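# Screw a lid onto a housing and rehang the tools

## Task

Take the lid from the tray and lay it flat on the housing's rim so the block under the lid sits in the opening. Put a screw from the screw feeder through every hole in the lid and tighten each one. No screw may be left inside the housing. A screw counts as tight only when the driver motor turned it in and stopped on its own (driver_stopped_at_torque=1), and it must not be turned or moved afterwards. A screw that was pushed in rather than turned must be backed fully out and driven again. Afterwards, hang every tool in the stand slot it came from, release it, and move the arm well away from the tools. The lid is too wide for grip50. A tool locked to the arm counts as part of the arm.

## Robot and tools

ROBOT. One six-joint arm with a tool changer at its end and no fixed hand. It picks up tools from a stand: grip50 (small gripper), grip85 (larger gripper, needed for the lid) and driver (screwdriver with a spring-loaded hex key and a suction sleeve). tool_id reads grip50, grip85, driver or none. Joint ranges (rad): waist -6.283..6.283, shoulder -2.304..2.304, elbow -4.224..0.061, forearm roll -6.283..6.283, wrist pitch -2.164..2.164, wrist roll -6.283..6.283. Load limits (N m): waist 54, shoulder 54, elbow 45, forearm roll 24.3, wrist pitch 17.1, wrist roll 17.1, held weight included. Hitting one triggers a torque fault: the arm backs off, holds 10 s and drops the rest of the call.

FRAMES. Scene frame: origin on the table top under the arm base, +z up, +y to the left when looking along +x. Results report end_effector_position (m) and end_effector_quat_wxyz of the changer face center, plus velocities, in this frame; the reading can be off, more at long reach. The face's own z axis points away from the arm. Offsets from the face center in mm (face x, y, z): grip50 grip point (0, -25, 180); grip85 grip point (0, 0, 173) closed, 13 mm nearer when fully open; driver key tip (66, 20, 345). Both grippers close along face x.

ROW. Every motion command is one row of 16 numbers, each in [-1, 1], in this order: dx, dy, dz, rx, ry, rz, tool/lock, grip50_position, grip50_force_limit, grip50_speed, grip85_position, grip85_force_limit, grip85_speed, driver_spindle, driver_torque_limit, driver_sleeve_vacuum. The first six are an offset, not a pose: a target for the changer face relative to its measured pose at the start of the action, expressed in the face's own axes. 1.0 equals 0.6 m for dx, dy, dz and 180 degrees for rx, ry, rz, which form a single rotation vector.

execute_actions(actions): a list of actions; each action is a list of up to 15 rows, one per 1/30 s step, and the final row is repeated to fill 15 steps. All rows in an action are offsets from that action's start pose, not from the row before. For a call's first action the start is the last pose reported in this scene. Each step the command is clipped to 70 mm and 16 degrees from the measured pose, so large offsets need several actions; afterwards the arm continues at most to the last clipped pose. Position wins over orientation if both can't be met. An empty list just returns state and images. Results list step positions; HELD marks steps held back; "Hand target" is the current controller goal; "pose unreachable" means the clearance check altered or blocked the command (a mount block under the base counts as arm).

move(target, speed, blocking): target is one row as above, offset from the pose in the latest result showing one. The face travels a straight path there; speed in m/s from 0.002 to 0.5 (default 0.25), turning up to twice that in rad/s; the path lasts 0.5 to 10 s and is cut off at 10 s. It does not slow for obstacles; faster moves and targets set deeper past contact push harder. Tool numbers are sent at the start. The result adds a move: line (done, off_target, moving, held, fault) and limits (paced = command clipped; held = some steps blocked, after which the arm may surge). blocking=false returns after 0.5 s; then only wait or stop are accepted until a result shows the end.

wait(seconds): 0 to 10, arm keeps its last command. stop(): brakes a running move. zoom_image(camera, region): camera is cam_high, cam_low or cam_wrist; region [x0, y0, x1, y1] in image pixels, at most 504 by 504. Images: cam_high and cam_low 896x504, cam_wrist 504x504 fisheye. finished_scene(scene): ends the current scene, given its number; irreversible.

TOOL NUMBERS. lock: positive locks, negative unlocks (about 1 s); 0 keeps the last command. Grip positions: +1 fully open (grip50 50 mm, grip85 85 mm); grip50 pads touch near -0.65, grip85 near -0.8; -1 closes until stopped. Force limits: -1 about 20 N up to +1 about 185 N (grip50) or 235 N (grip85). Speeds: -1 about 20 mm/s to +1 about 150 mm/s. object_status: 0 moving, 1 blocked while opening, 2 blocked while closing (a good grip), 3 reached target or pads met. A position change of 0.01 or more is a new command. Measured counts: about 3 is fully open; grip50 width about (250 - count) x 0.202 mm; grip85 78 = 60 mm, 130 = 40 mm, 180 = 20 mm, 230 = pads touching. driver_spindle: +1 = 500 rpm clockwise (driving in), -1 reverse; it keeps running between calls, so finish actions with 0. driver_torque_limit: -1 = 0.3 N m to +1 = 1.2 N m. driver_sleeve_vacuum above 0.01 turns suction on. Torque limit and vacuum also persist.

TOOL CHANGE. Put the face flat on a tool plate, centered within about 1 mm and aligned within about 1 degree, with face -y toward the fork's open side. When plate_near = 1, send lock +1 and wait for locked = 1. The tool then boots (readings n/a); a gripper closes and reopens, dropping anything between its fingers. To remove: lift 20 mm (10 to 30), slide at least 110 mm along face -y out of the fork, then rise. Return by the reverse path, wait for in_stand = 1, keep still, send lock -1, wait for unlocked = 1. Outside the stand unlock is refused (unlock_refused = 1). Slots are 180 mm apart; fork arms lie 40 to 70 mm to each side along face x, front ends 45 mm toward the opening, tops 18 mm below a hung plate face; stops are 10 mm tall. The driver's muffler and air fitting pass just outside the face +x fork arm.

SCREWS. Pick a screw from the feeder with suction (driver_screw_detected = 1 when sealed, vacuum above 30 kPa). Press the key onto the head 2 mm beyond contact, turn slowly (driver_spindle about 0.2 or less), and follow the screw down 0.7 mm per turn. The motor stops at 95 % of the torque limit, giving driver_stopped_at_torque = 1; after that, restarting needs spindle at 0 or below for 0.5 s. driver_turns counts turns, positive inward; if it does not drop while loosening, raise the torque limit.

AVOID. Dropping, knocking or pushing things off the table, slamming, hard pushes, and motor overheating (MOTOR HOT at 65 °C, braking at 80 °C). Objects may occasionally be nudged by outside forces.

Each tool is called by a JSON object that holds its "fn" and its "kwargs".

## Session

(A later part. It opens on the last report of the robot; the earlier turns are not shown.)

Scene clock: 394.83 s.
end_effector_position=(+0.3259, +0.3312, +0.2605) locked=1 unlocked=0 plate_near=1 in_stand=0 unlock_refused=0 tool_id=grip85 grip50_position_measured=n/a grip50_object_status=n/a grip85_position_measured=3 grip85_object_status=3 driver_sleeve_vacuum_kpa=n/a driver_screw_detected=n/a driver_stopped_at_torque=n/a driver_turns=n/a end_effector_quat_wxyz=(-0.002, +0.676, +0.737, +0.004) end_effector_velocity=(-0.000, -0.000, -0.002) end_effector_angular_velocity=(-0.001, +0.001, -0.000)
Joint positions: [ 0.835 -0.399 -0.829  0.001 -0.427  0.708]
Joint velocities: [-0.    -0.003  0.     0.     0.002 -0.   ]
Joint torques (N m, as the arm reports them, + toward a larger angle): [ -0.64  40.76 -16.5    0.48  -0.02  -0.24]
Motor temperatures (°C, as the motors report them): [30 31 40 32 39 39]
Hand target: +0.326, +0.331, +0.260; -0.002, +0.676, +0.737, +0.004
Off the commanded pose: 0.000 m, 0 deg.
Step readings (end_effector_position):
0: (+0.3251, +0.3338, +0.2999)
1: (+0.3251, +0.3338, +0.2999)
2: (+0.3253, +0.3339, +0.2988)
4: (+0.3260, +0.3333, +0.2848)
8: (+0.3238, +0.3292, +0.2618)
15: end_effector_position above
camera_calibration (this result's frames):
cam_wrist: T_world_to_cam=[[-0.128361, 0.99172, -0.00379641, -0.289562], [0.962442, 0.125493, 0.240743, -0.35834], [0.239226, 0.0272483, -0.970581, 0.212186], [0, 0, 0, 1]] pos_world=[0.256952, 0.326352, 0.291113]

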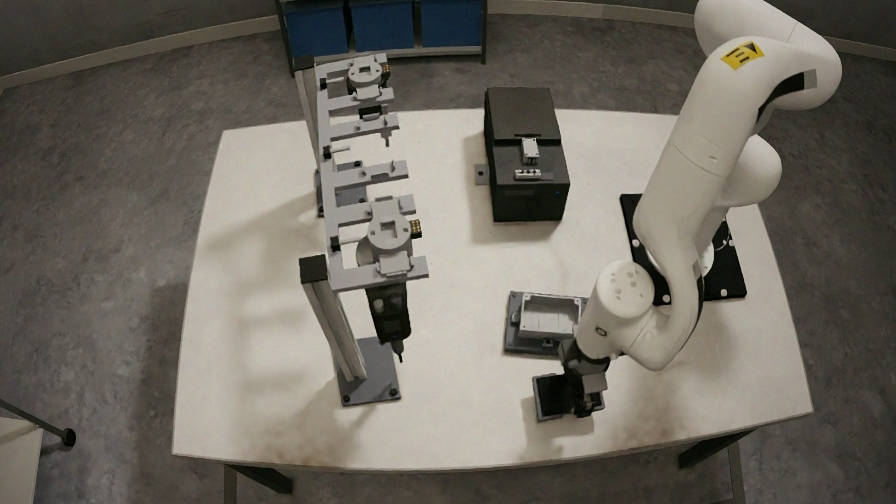

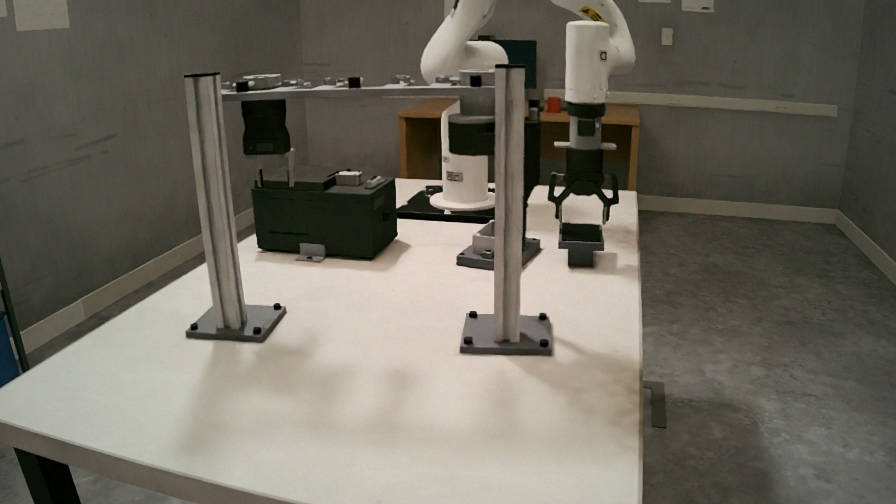

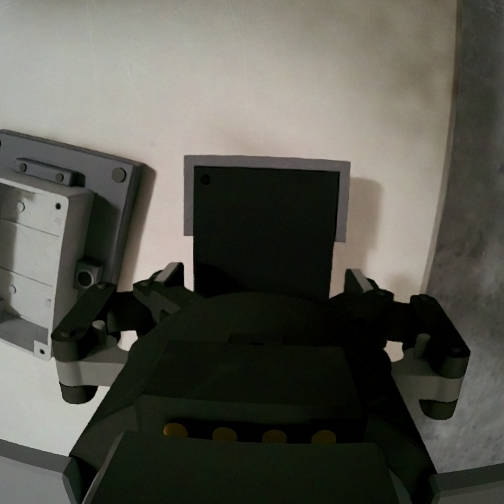

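{"fn": "move", "kwargs": {"target": [-0.0012,0,0.039,0,0,0,0,0,0,0,1,-0.4,-0.6,0,0,0], "speed": 0.03}}

{"fn": "zoom_image", "kwargs": {"camera": "cam_wrist", "region": [150,140,380,310]}}

Scene clock: 402.87 s.
end_effector_position=(+0.3261, +0.3307, +0.2372) locked=1 unlocked=0 plate_near=1 in_stand=0 unlock_refused=0 tool_id=grip85 grip50_position_measured=n/a grip50_object_status=n/a grip85_position_measured=3 grip85_object_status=3 driver_sleeve_vacuum_kpa=n/a driver_screw_detected=n/a driver_stopped_at_torque=n/a driver_turns=n/a end_effector_quat_wxyz=(-0.002, +0.676, +0.737, +0.004) end_effector_velocity=(+0.000, +0.000, -0.000) end_effector_angular_velocity=(+0.001, -0.001, +0.000)
Joint positions: [ 0.834 -0.446 -0.824  0.001 -0.375  0.707]
Joint velocities: [-0.    -0.001 -0.    -0.     0.003 -0.   ]
Joint torques (N m, as the arm reports them, + toward a larger angle): [ -1.76  41.72 -15.94  -0.14   0.04  -0.3 ]
Motor temperatures (°C, as the motors report them): [30 31 40 32 39 39]
Hand target: +0.326, +0.331, +0.237; -0.002, +0.676, +0.737, +0.004
Off the commanded pose: 0.000 m, 0 deg.
move: done
camera_calibration (this result's frames):
cam_wrist: T_world_to_cam=[[-0.128325, 0.991725, -0.0038143, -0.28911], [0.962419, 0.12546, 0.240851, -0.352802], [0.239336, 0.0272363, -0.970555, 0.189508], [0, 0, 0, 1]] pos_world=[0.257087, 0.325819, 0.267798]

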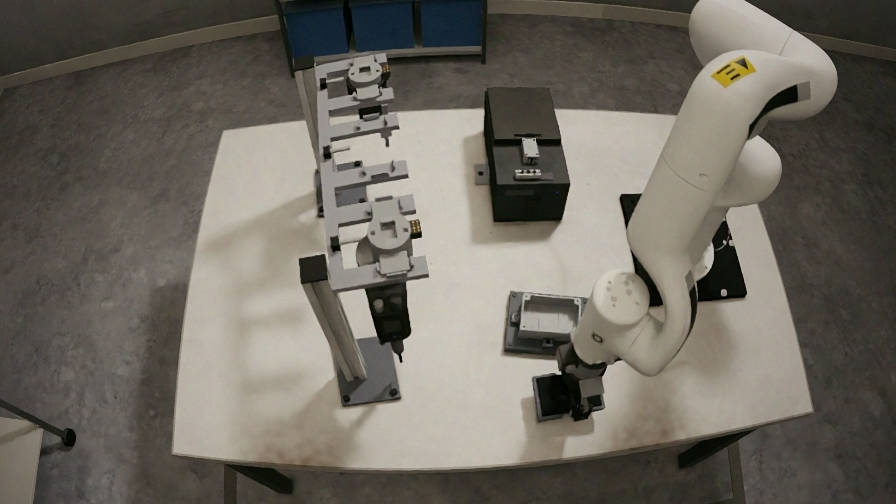

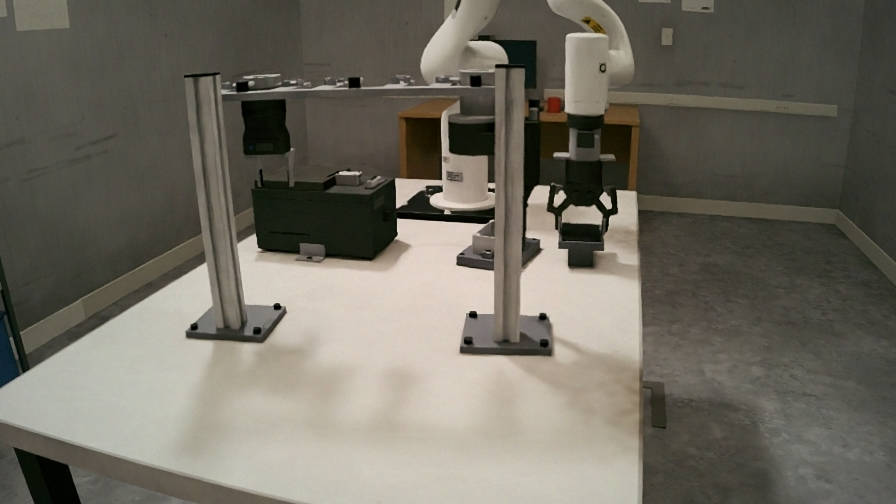

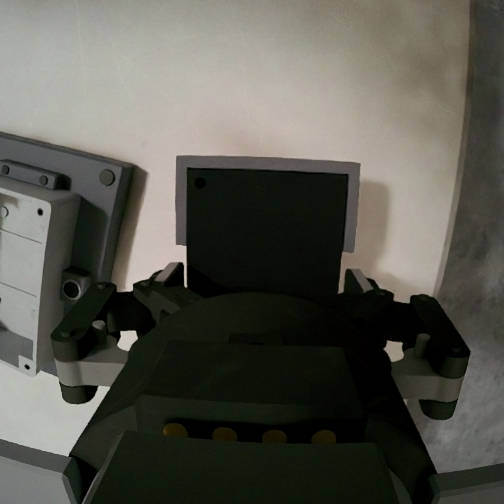

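Region (150, 140, 380, 310) of cam_wrist's 504x504 image, scaled by 2.191, with more detail than that image has; it fills the top 373 rows of this view, and the rest is white.

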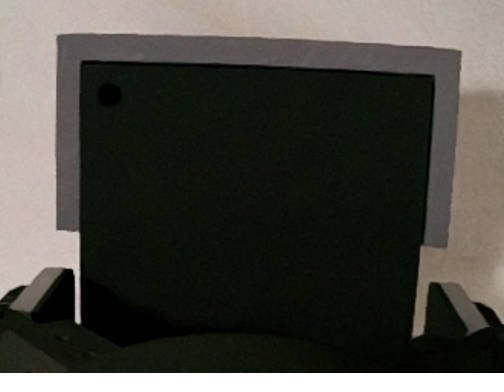

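{"fn": "execute_actions", "kwargs": {"actions": [[[-0.0008,0,0,0,0,0,0,0,0,0,-1,-0.4,-0.6,0,0,0]],[[0,0,0,0,0,0,0,0,0,0,-1,-0.4,-0.6,0,0,0]]]}}

{"fn": "zoom_image", "kwargs": {"camera": "cam_low", "region": [520,170,660,280]}}

Scene clock: 410.30 s.
end_effector_position=(+0.3262, +0.3303, +0.2376) locked=1 unlocked=0 plate_near=1 in_stand=0 unlock_refused=0 tool_id=grip85 grip50_position_measured=n/a grip50_object_status=n/a grip85_position_measured=25 grip85_object_status=2 driver_sleeve_vacuum_kpa=n/a driver_screw_detected=n/a driver_stopped_at_torque=n/a driver_turns=n/a end_effector_quat_wxyz=(-0.002, +0.676, +0.737, +0.004) end_effector_velocity=(-0.000, +0.000, -0.000) end_effector_angular_velocity=(+0.000, -0.000, +0.000)
Joint positions: [ 0.833 -0.445 -0.824  0.001 -0.376  0.706]
Joint velocities: [ 0.001 -0.    -0.     0.     0.     0.   ]
Joint torques (N m, as the arm reports them, + toward a larger angle): [ -1.68  32.15 -13.31  -0.56   2.04  -0.21]
Motor temperatures (°C, as the motors report them): [30 31 39 32 39 39]
Hand target: +0.326, +0.330, +0.238; -0.002, +0.676, +0.737, +0.004
Off the commanded pose: 0.000 m, 0 deg.
Step readings (end_effector_position; steps 1 to 15: 1st action; 16 to 30: 2nd action):
0: (+0.3260, +0.3307, +0.2371)
1: (+0.3260, +0.3307, +0.2371)
2: (+0.3261, +0.3306, +0.2371)
4: (+0.3261, +0.3304, +0.2371)
8: (+0.3262, +0.3303, +0.2377)
15: (+0.3262, +0.3303, +0.2376)
16: (+0.3262, +0.3303, +0.2376)
17: (+0.3262, +0.3303, +0.2376)
19: (+0.3262, +0.3303, +0.2376)
23: (+0.3262, +0.3303, +0.2376)
30: end_effector_position above
camera_calibration (this result's frames):
cam_wrist: T_world_to_cam=[[-0.128318, 0.991725, -0.00395739, -0.28868], [0.962464, 0.125492, 0.240657, -0.352948], [0.239162, 0.0270716, -0.970602, 0.190057], [0, 0, 0, 1]] pos_world=[0.257202, 0.325439, 0.268267]

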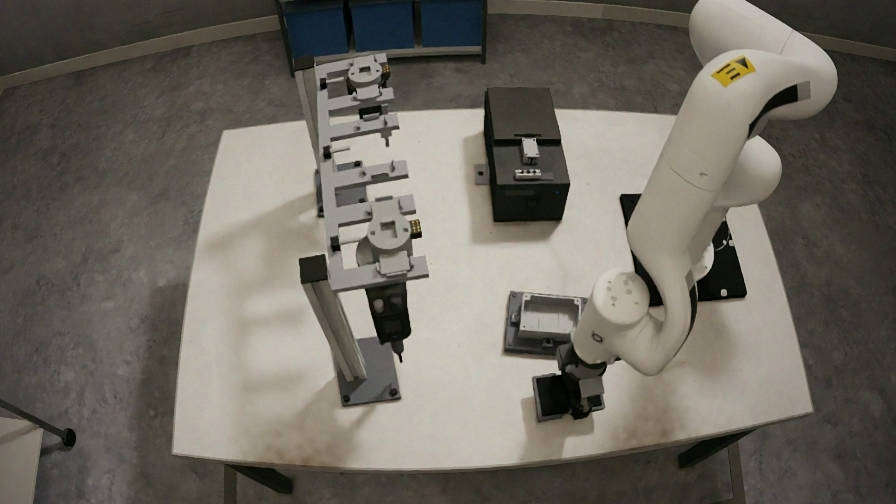

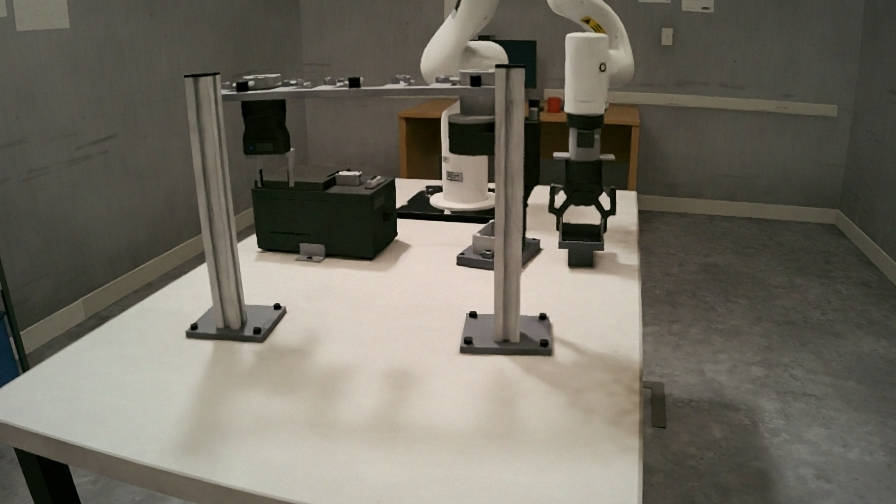

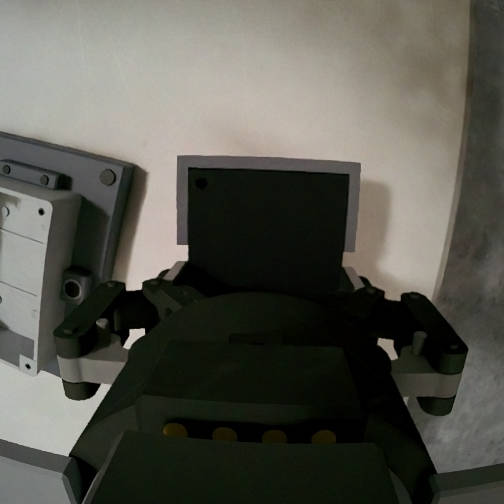

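Region (520, 170, 660, 280) of cam_low's 896x504 image, scaled by 3.600, with more detail than that image has; it fills the top 396 rows of this view, and the rest is white.

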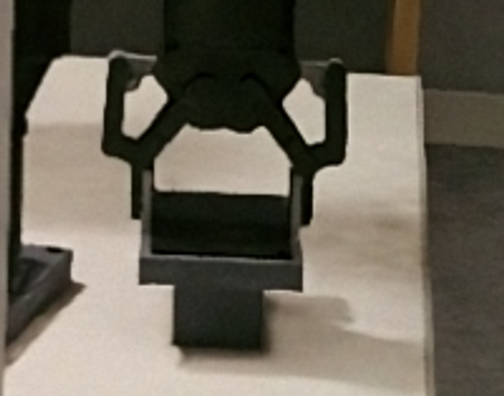

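{"fn": "move", "kwargs": {"target": [0,0,-0.11,0,0,0,0,0,0,0,-1,-0.4,-0.6,0,0,0], "speed": 0.06}}

Scene clock: 419.50 s.
end_effector_position=(+0.3260, +0.3298, +0.3034) locked=1 unlocked=0 plate_near=1 in_stand=0 unlock_refused=0 tool_id=grip85 grip50_position_measured=n/a grip50_object_status=n/a grip85_position_measured=25 grip85_object_status=2 driver_sleeve_vacuum_kpa=n/a driver_screw_detected=n/a driver_stopped_at_torque=n/a driver_turns=n/a end_effector_quat_wxyz=(-0.002, +0.676, +0.737, +0.004) end_effector_velocity=(-0.000, -0.000, +0.001) end_effector_angular_velocity=(-0.001, +0.001, +0.001)
Joint positions: [ 0.833 -0.316 -0.842  0.002 -0.523  0.706]
Joint velocities: [ 0.     0.001 -0.    -0.    -0.003 -0.   ]
Joint torques (N m, as the arm reports them, + toward a larger angle): [ -1.15  38.69 -18.02   0.03   0.05  -0.28]
Motor temperatures (°C, as the motors report them): [30 31 39 32 40 39]
Hand target: +0.326, +0.330, +0.304; -0.002, +0.676, +0.737, +0.004
Off the commanded pose: 0.000 m, 0 deg.
move: done
camera_calibration (this result's frames):
cam_wrist: T_world_to_cam=[[-0.128431, 0.991711, -0.0039486, -0.287907], [0.962533, 0.125609, 0.240318, -0.368474], [0.238822, 0.0270636, -0.970686, 0.254135], [0, 0, 0, 1]] pos_world=[0.256999, 0.324926, 0.3341]

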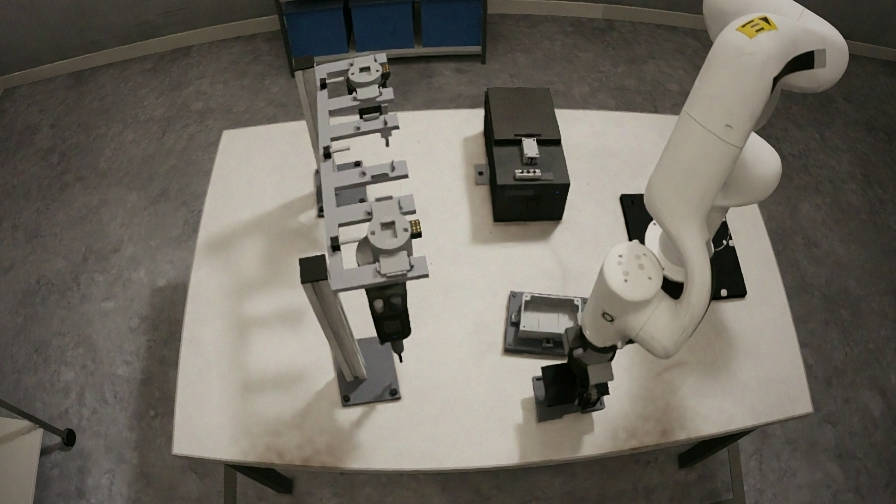

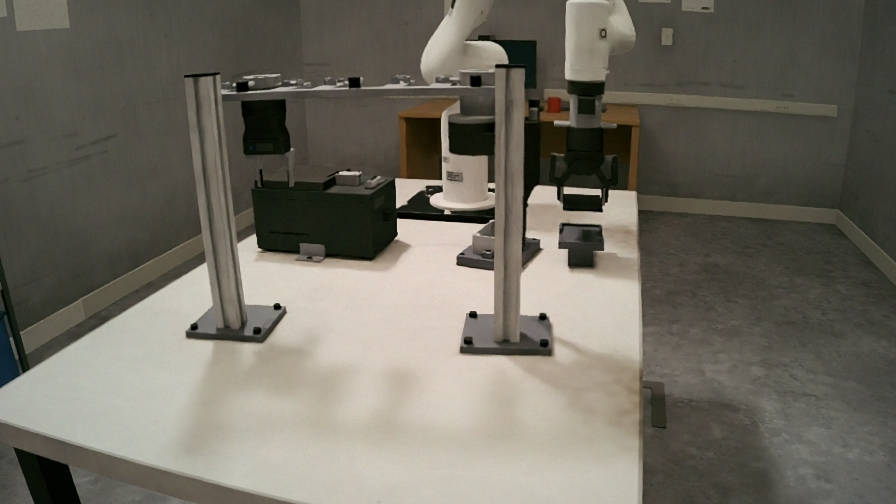

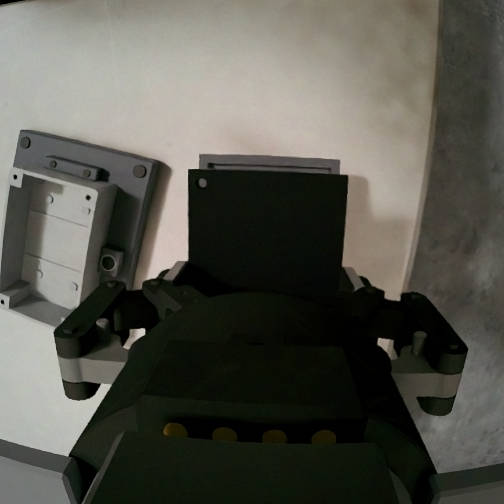

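{"fn": "move", "kwargs": {"target": [-0.3097,0.1207,-0.045,0,0,0.0778,0,0,0,0,-1,-0.4,-0.6,0,0,0], "speed": 0.15}}

{"fn": "zoom_image", "kwargs": {"camera": "cam_wrist", "region": [170,20,370,200]}}

Scene clock: 463.63 s.
end_effector_position=(+0.4138, +0.1507, +0.3293) locked=1 unlocked=0 plate_near=1 in_stand=0 unlock_refused=0 tool_id=grip85 grip50_position_measured=n/a grip50_object_status=n/a grip85_position_measured=25 grip85_object_status=2 driver_sleeve_vacuum_kpa=n/a driver_screw_detected=n/a driver_stopped_at_torque=n/a driver_turns=n/a end_effector_quat_wxyz=(-0.002, +0.761, +0.649, +0.004) end_effector_velocity=(+0.001, -0.000, +0.001) end_effector_angular_velocity=(+0.001, -0.001, -0.002)
Joint positions: [ 0.392 -0.216 -0.79   0.002 -0.571  0.509]
Joint velocities: [-0.002  0.    -0.002  0.001 -0.001 -0.001]
Joint torques (N m, as the arm reports them, + toward a larger angle): [ -0.92  35.02 -18.87  -0.13   0.04  -0.25]
Motor temperatures (°C, as the motors report them): [30 31 39 32 39 39]
Hand target: +0.414, +0.151, +0.329; -0.002, +0.761, +0.649, +0.004
Off the commanded pose: 0.000 m, 0 deg.
move: done
camera_calibration (this result's frames):
cam_wrist: T_world_to_cam=[[0.11502, 0.993356, -0.00369092, -0.200012], [0.964712, -0.110816, 0.238851, -0.401502], [0.236856, -0.0310335, -0.971049, 0.27281], [0, 0, 0, 1]] pos_world=[0.345723, 0.162657, 0.360073]

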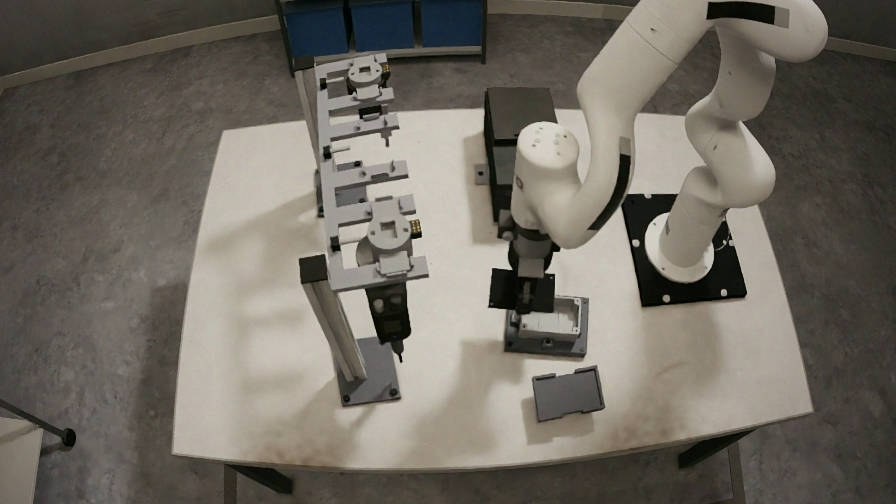

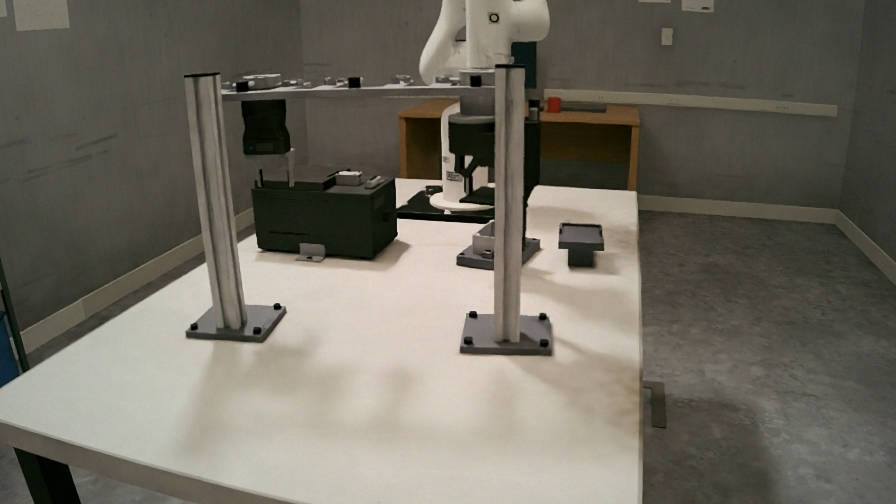

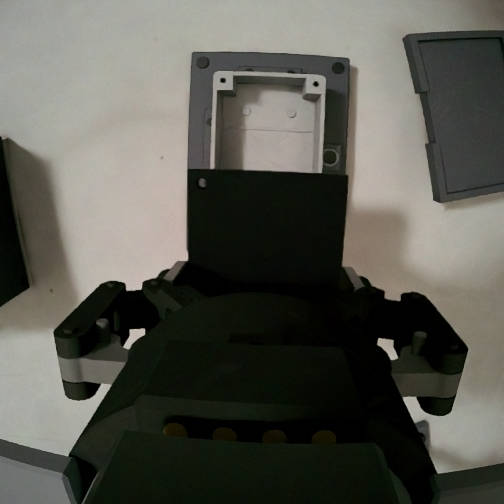

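Region (170, 20, 370, 200) of cam_wrist's 504x504 image, scaled by 2.520, with more detail than that image has; it fills the top 454 rows of this view, and the rest is white.

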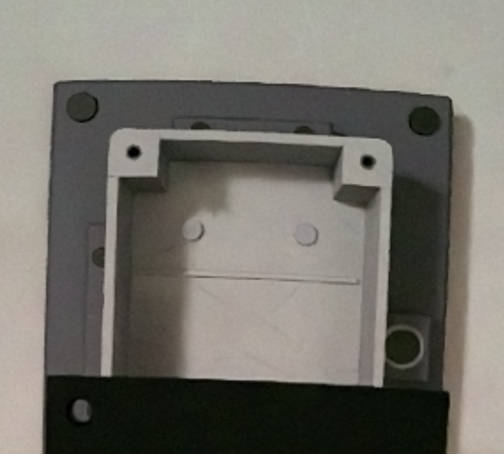

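{"fn": "move", "kwargs": {"target": [-0.003,-0.114,0.08,0,0,0,0,0,0,0,-1,-0.4,-0.6,0,0,0], "speed": 0.08}}

{"fn": "zoom_image", "kwargs": {"camera": "cam_wrist", "region": [150,100,390,290]}}

Scene clock: 484.67 s.
end_effector_position=(+0.3462, +0.1601, +0.2814) locked=1 unlocked=0 plate_near=1 in_stand=0 unlock_refused=0 tool_id=grip85 grip50_position_measured=n/a grip50_object_status=n/a grip85_position_measured=25 grip85_object_status=2 driver_sleeve_vacuum_kpa=n/a driver_screw_detected=n/a driver_stopped_at_torque=n/a driver_turns=n/a end_effector_quat_wxyz=(-0.002, +0.761, +0.649, +0.004) end_effector_velocity=(-0.001, +0.000, -0.000) end_effector_angular_velocity=(-0.001, +0.001, -0.000)
Joint positions: [ 0.476 -0.182 -0.604  0.003 -0.42   0.592]
Joint velocities: [ 0.002  0.001  0.002 -0.001  0.     0.002]
Joint torques (N m, as the arm reports them, + toward a larger angle): [ -0.68  29.8  -17.43   0.03  -0.07  -0.36]
Motor temperatures (°C, as the motors report them): [30 31 40 32 39 39]
Hand target: +0.346, +0.160, +0.281; -0.002, +0.761, +0.649, +0.003
Off the commanded pose: 0.000 m, 0 deg.
move: done
camera_calibration (this result's frames):
cam_wrist: T_world_to_cam=[[0.115182, 0.993338, -0.00356009, -0.201868], [0.964606, -0.110993, 0.239199, -0.323902], [0.23721, -0.0309854, -0.970964, 0.242404], [0, 0, 0, 1]] pos_world=[0.278188, 0.172084, 0.312124]

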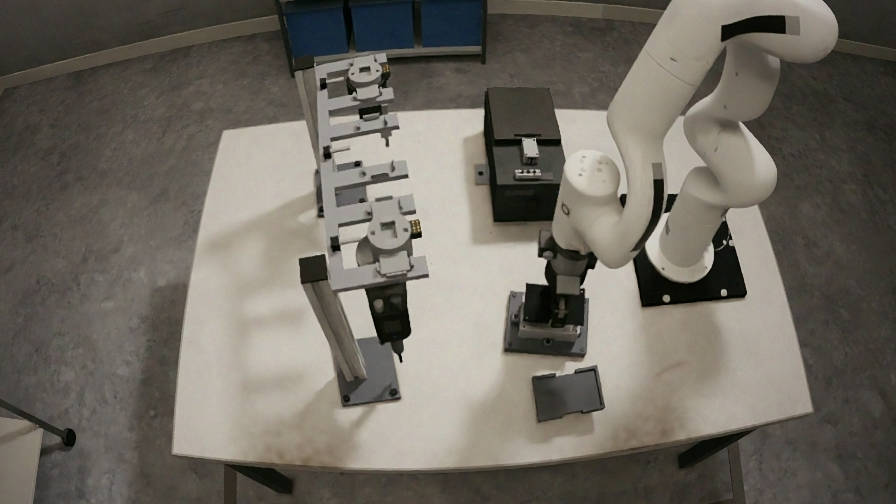

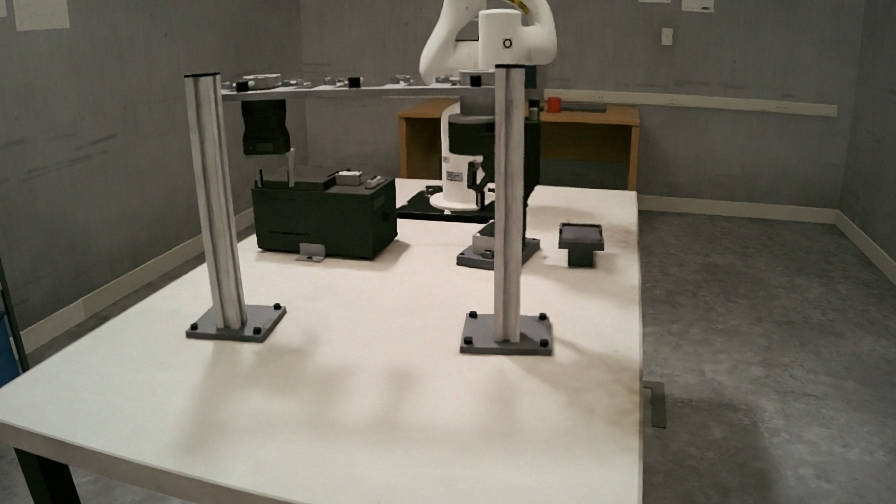

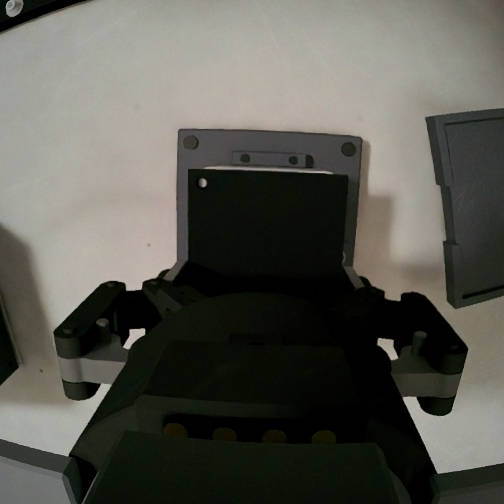

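Region (150, 100, 390, 290) of cam_wrist's 504x504 image, scaled by 2.100, with more detail than that image has; it fills the top 399 rows of this view, and the rest is white.

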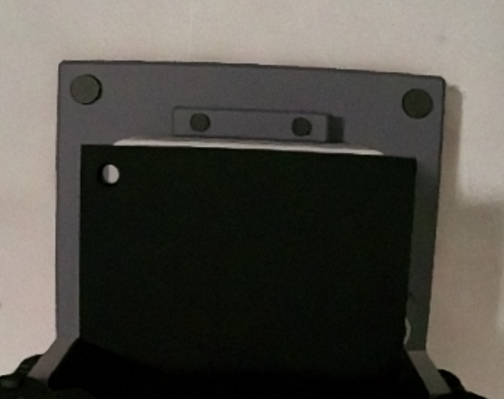

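{"fn": "move", "kwargs": {"target": [0,0,0.052,0,0,0,0,0,0,0,-1,-0.4,-0.6,0,0,0], "speed": 0.025}}

{"fn": "zoom_image", "kwargs": {"camera": "cam_wrist", "region": [150,100,390,290]}}

Scene clock: 495.70 s.
end_effector_position=(+0.3463, +0.1604, +0.2503) locked=1 unlocked=0 plate_near=1 in_stand=0 unlock_refused=0 tool_id=grip85 grip50_position_measured=n/a grip50_object_status=n/a grip85_position_measured=25 grip85_object_status=2 driver_sleeve_vacuum_kpa=n/a driver_screw_detected=n/a driver_stopped_at_torque=n/a driver_turns=n/a end_effector_quat_wxyz=(-0.002, +0.761, +0.649, +0.004) end_effector_velocity=(+0.000, -0.000, -0.000) end_effector_angular_velocity=(+0.000, -0.000, -0.001)
Joint positions: [ 0.476 -0.256 -0.595  0.003 -0.336  0.592]
Joint velocities: [-0.001 -0.002 -0.001  0.001  0.002 -0.001]
Joint torques (N m, as the arm reports them, + toward a larger angle): [ -2.75  30.53 -15.26   0.29   0.03  -0.26]
Motor temperatures (°C, as the motors report them): [30 31 39 32 39 39]
Hand target: +0.346, +0.160, +0.250; -0.002, +0.761, +0.649, +0.004
Off the commanded pose: 0.000 m, 0 deg.
move: done
camera_calibration (this result's frames):
cam_wrist: T_world_to_cam=[[0.115236, 0.993332, -0.00363991, -0.202196], [0.964573, -0.111022, 0.239317, -0.31654], [0.237317, -0.0310887, -0.970935, 0.212146], [0, 0, 0, 1]] pos_world=[0.278281, 0.1723, 0.280998]

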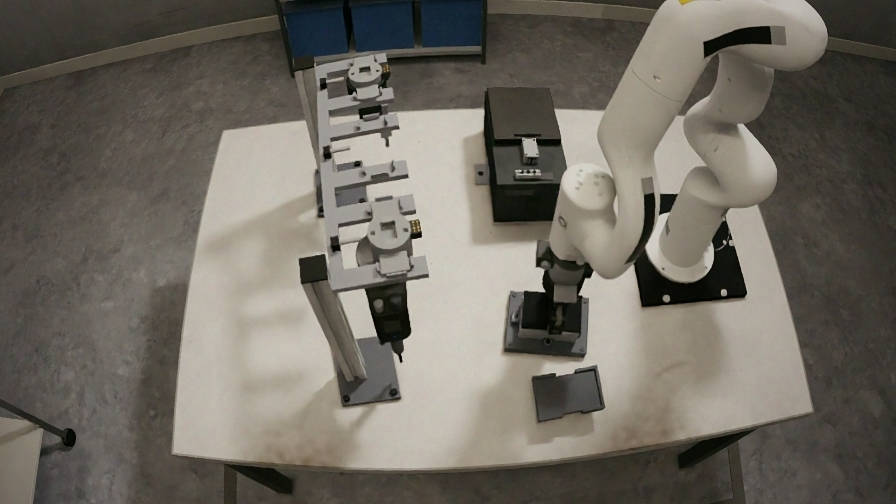

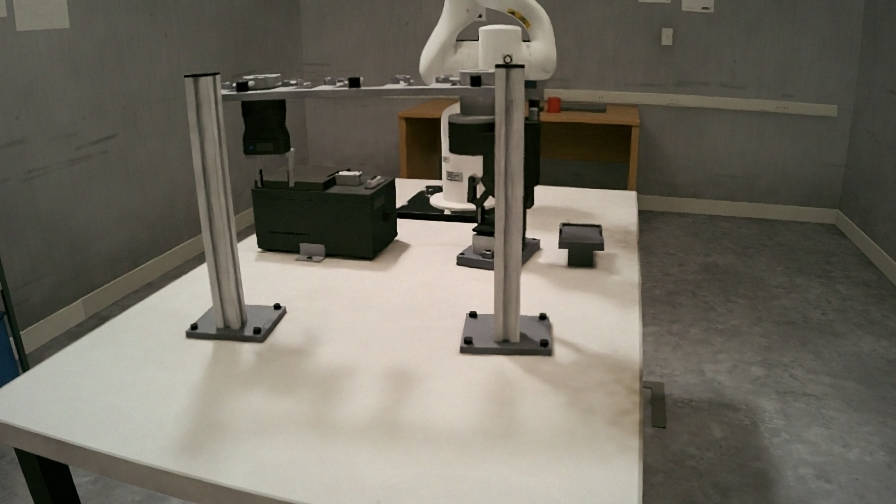

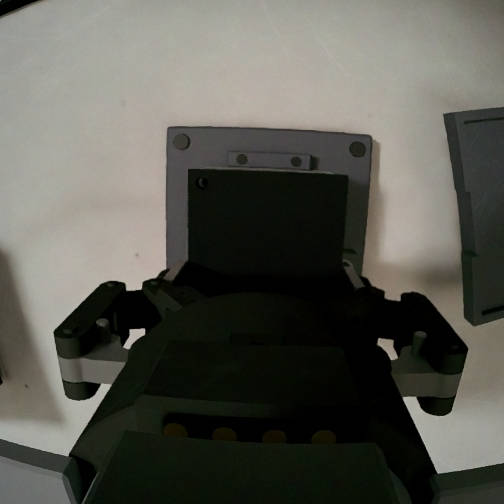

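Region (150, 100, 390, 290) of cam_wrist's 504x504 image, scaled by 2.100, with more detail than that image has; it fills the top 399 rows of this view, and the rest is white.

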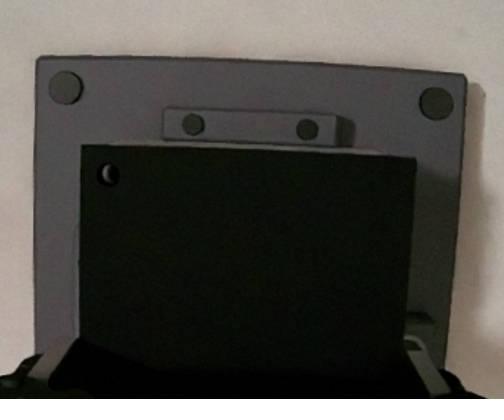

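{"fn": "move", "kwargs": {"target": [0,0,0.018,0,0,0,0,0,0,0,-1,-0.4,-0.6,0,0,0], "speed": 0.01}}

{"fn": "zoom_image", "kwargs": {"camera": "cam_wrist", "region": [150,100,390,290]}}

Scene clock: 503.93 s.
end_effector_position=(+0.3468, +0.1605, +0.2417) locked=1 unlocked=0 plate_near=1 in_stand=0 unlock_refused=0 tool_id=grip85 grip50_position_measured=n/a grip50_object_status=n/a grip85_position_measured=25 grip85_object_status=2 driver_sleeve_vacuum_kpa=n/a driver_screw_detected=n/a driver_stopped_at_torque=n/a driver_turns=n/a end_effector_quat_wxyz=(-0.002, +0.761, +0.649, +0.002) end_effector_velocity=(-0.000, +0.000, +0.000) end_effector_angular_velocity=(+0.002, -0.005, +0.000)
Joint positions: [ 0.476 -0.279 -0.596  0.003 -0.317  0.592]
Joint velocities: [ 0.001  0.003  0.002  0.     0.005 -0.   ]
Joint torques (N m, as the arm reports them, + toward a larger angle): [ 10.29 -16.19  -1.57   1.81   7.95  -0.82]
Motor temperatures (°C, as the motors report them): [30 31 39 32 39 39]
Hand target: +0.346, +0.160, +0.239; -0.002, +0.761, +0.649, +0.004
Off the commanded pose: 0.002 m, 0 deg.
move: done
camera_calibration (this result's frames):
cam_wrist: T_world_to_cam=[[0.115514, 0.993293, -0.00507579, -0.202131], [0.965094, -0.111023, 0.237206, -0.3146], [0.235051, -0.0322993, -0.971446, 0.204795], [0, 0, 0, 1]] pos_world=[0.278831, 0.172463, 0.272546]

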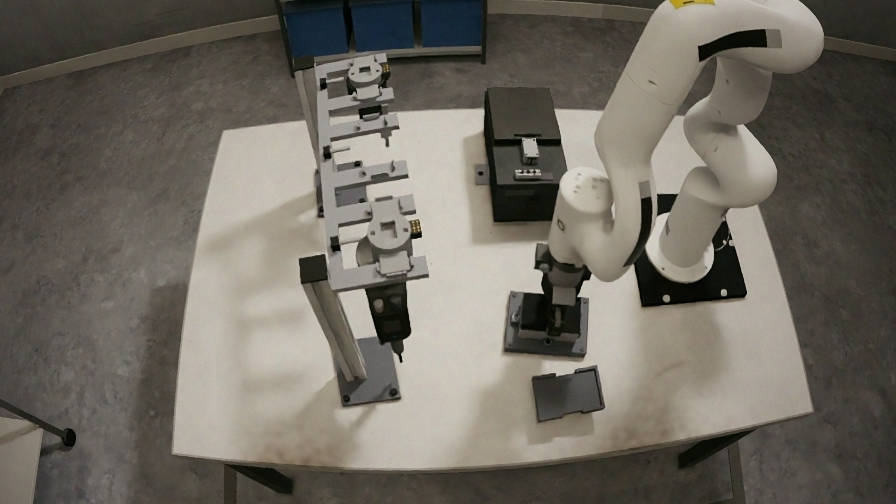

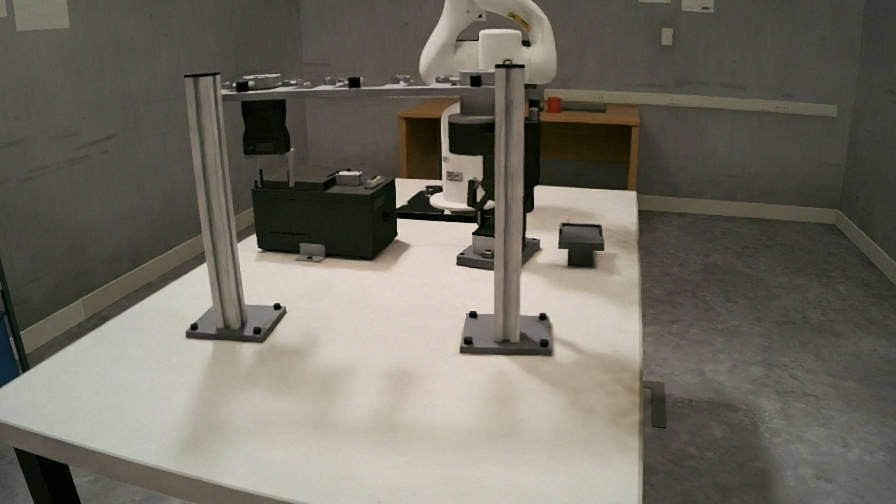

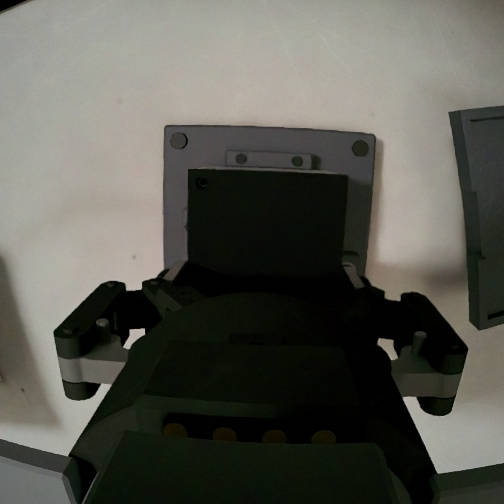

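Region (150, 100, 390, 290) of cam_wrist's 504x504 image, scaled by 2.100, with more detail than that image has; it fills the top 399 rows of this view, and the rest is white.

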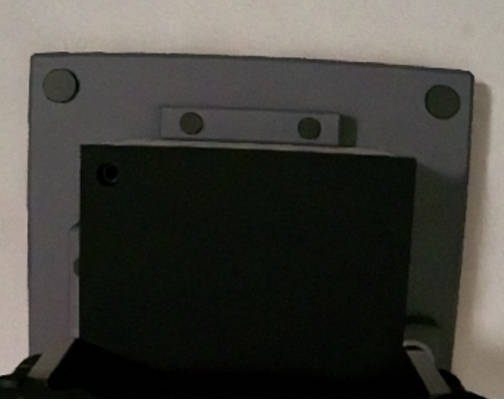

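{"fn": "execute_actions", "kwargs": {"actions": [[[0,0,-0.001,0,0,0,0,0,0,0,-1,-0.4,-0.6,0,0,0]]]}}

{"fn": "zoom_image", "kwargs": {"camera": "cam_low", "region": [440,170,560,280]}}

{"fn": "zoom_image", "kwargs": {"camera": "cam_high", "region": [490,270,610,370]}}

Scene clock: 510.33 s.
end_effector_position=(+0.3468, +0.1605, +0.2421) locked=1 unlocked=0 plate_near=1 in_stand=0 unlock_refused=0 tool_id=grip85 grip50_position_measured=n/a grip50_object_status=n/a grip85_position_measured=25 grip85_object_status=2 driver_sleeve_vacuum_kpa=n/a driver_screw_detected=n/a driver_stopped_at_torque=n/a driver_turns=n/a end_effector_quat_wxyz=(-0.002, +0.761, +0.649, +0.003) end_effector_velocity=(+0.000, -0.000, +0.000) end_effector_angular_velocity=(-0.001, +0.002, -0.001)
Joint positions: [ 0.476 -0.278 -0.596  0.003 -0.317  0.592]
Joint velocities: [-0.    -0.    -0.001  0.    -0.002  0.   ]
Joint torques (N m, as the arm reports them, + toward a larger angle): [11.93  6.95 -7.8   2.47  2.69 -1.05]
Motor temperatures (°C, as the motors report them): [30 31 39 32 40 39]
Hand target: +0.347, +0.160, +0.242; -0.002, +0.761, +0.649, +0.002
Off the commanded pose: 0.000 m, 0 deg.
Step readings (end_effector_position):
0: (+0.3467, +0.1606, +0.2417)
1: (+0.3467, +0.1606, +0.2417)
2: (+0.3467, +0.1606, +0.2419)
4: (+0.3467, +0.1605, +0.2420)
8: (+0.3467, +0.1605, +0.2421)
15: end_effector_position above
camera_calibration (this result's frames):
cam_wrist: T_world_to_cam=[[0.115407, 0.993306, -0.00484245, -0.202174], [0.965022, -0.110963, 0.237527, -0.314708], [0.2354, -0.0320854, -0.971369, 0.205062], [0, 0, 0, 1]] pos_world=[0.278761, 0.172479, 0.272963]

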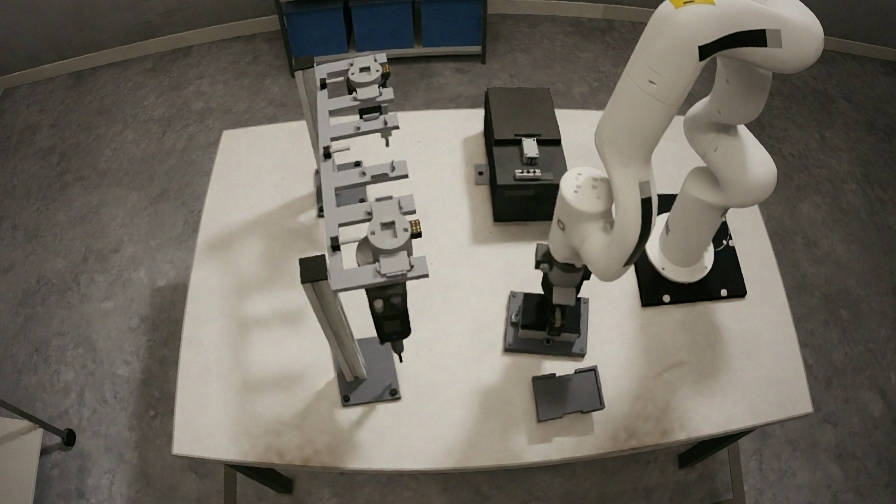

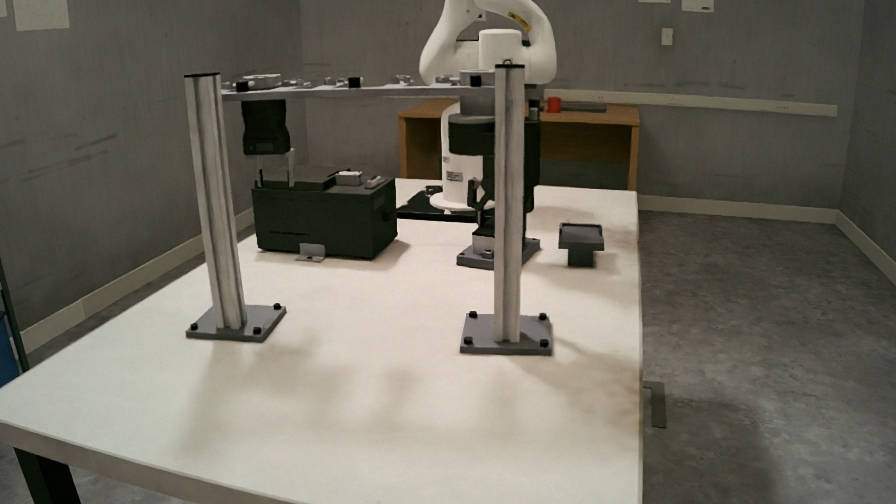

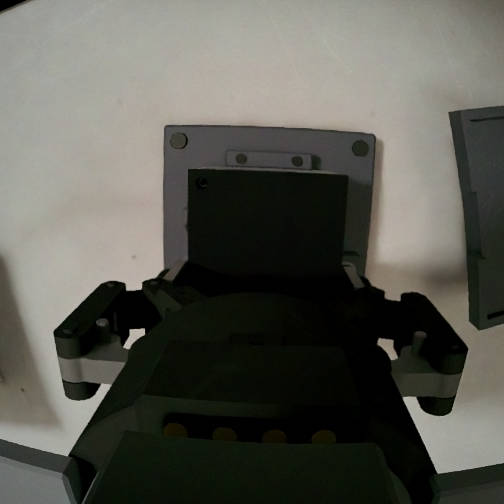

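Region (440, 170, 560, 280) of cam_low's 896x504 image, scaled by 4.200, with more detail than that image has; it fills the top 462 rows of this view, and the rest is white.

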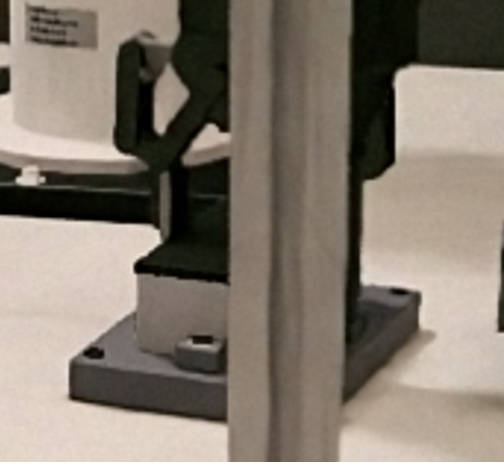

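Region (490, 270, 610, 370) of cam_high's 896x504 image, scaled by 4.200, with more detail than that image has.

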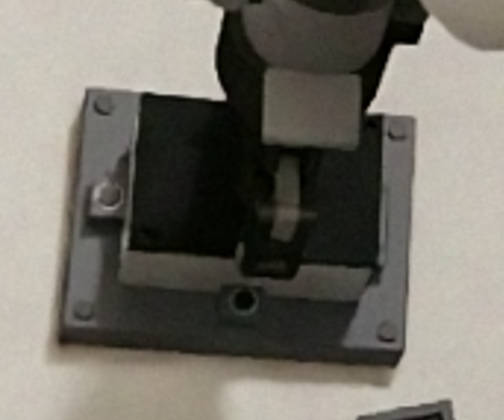

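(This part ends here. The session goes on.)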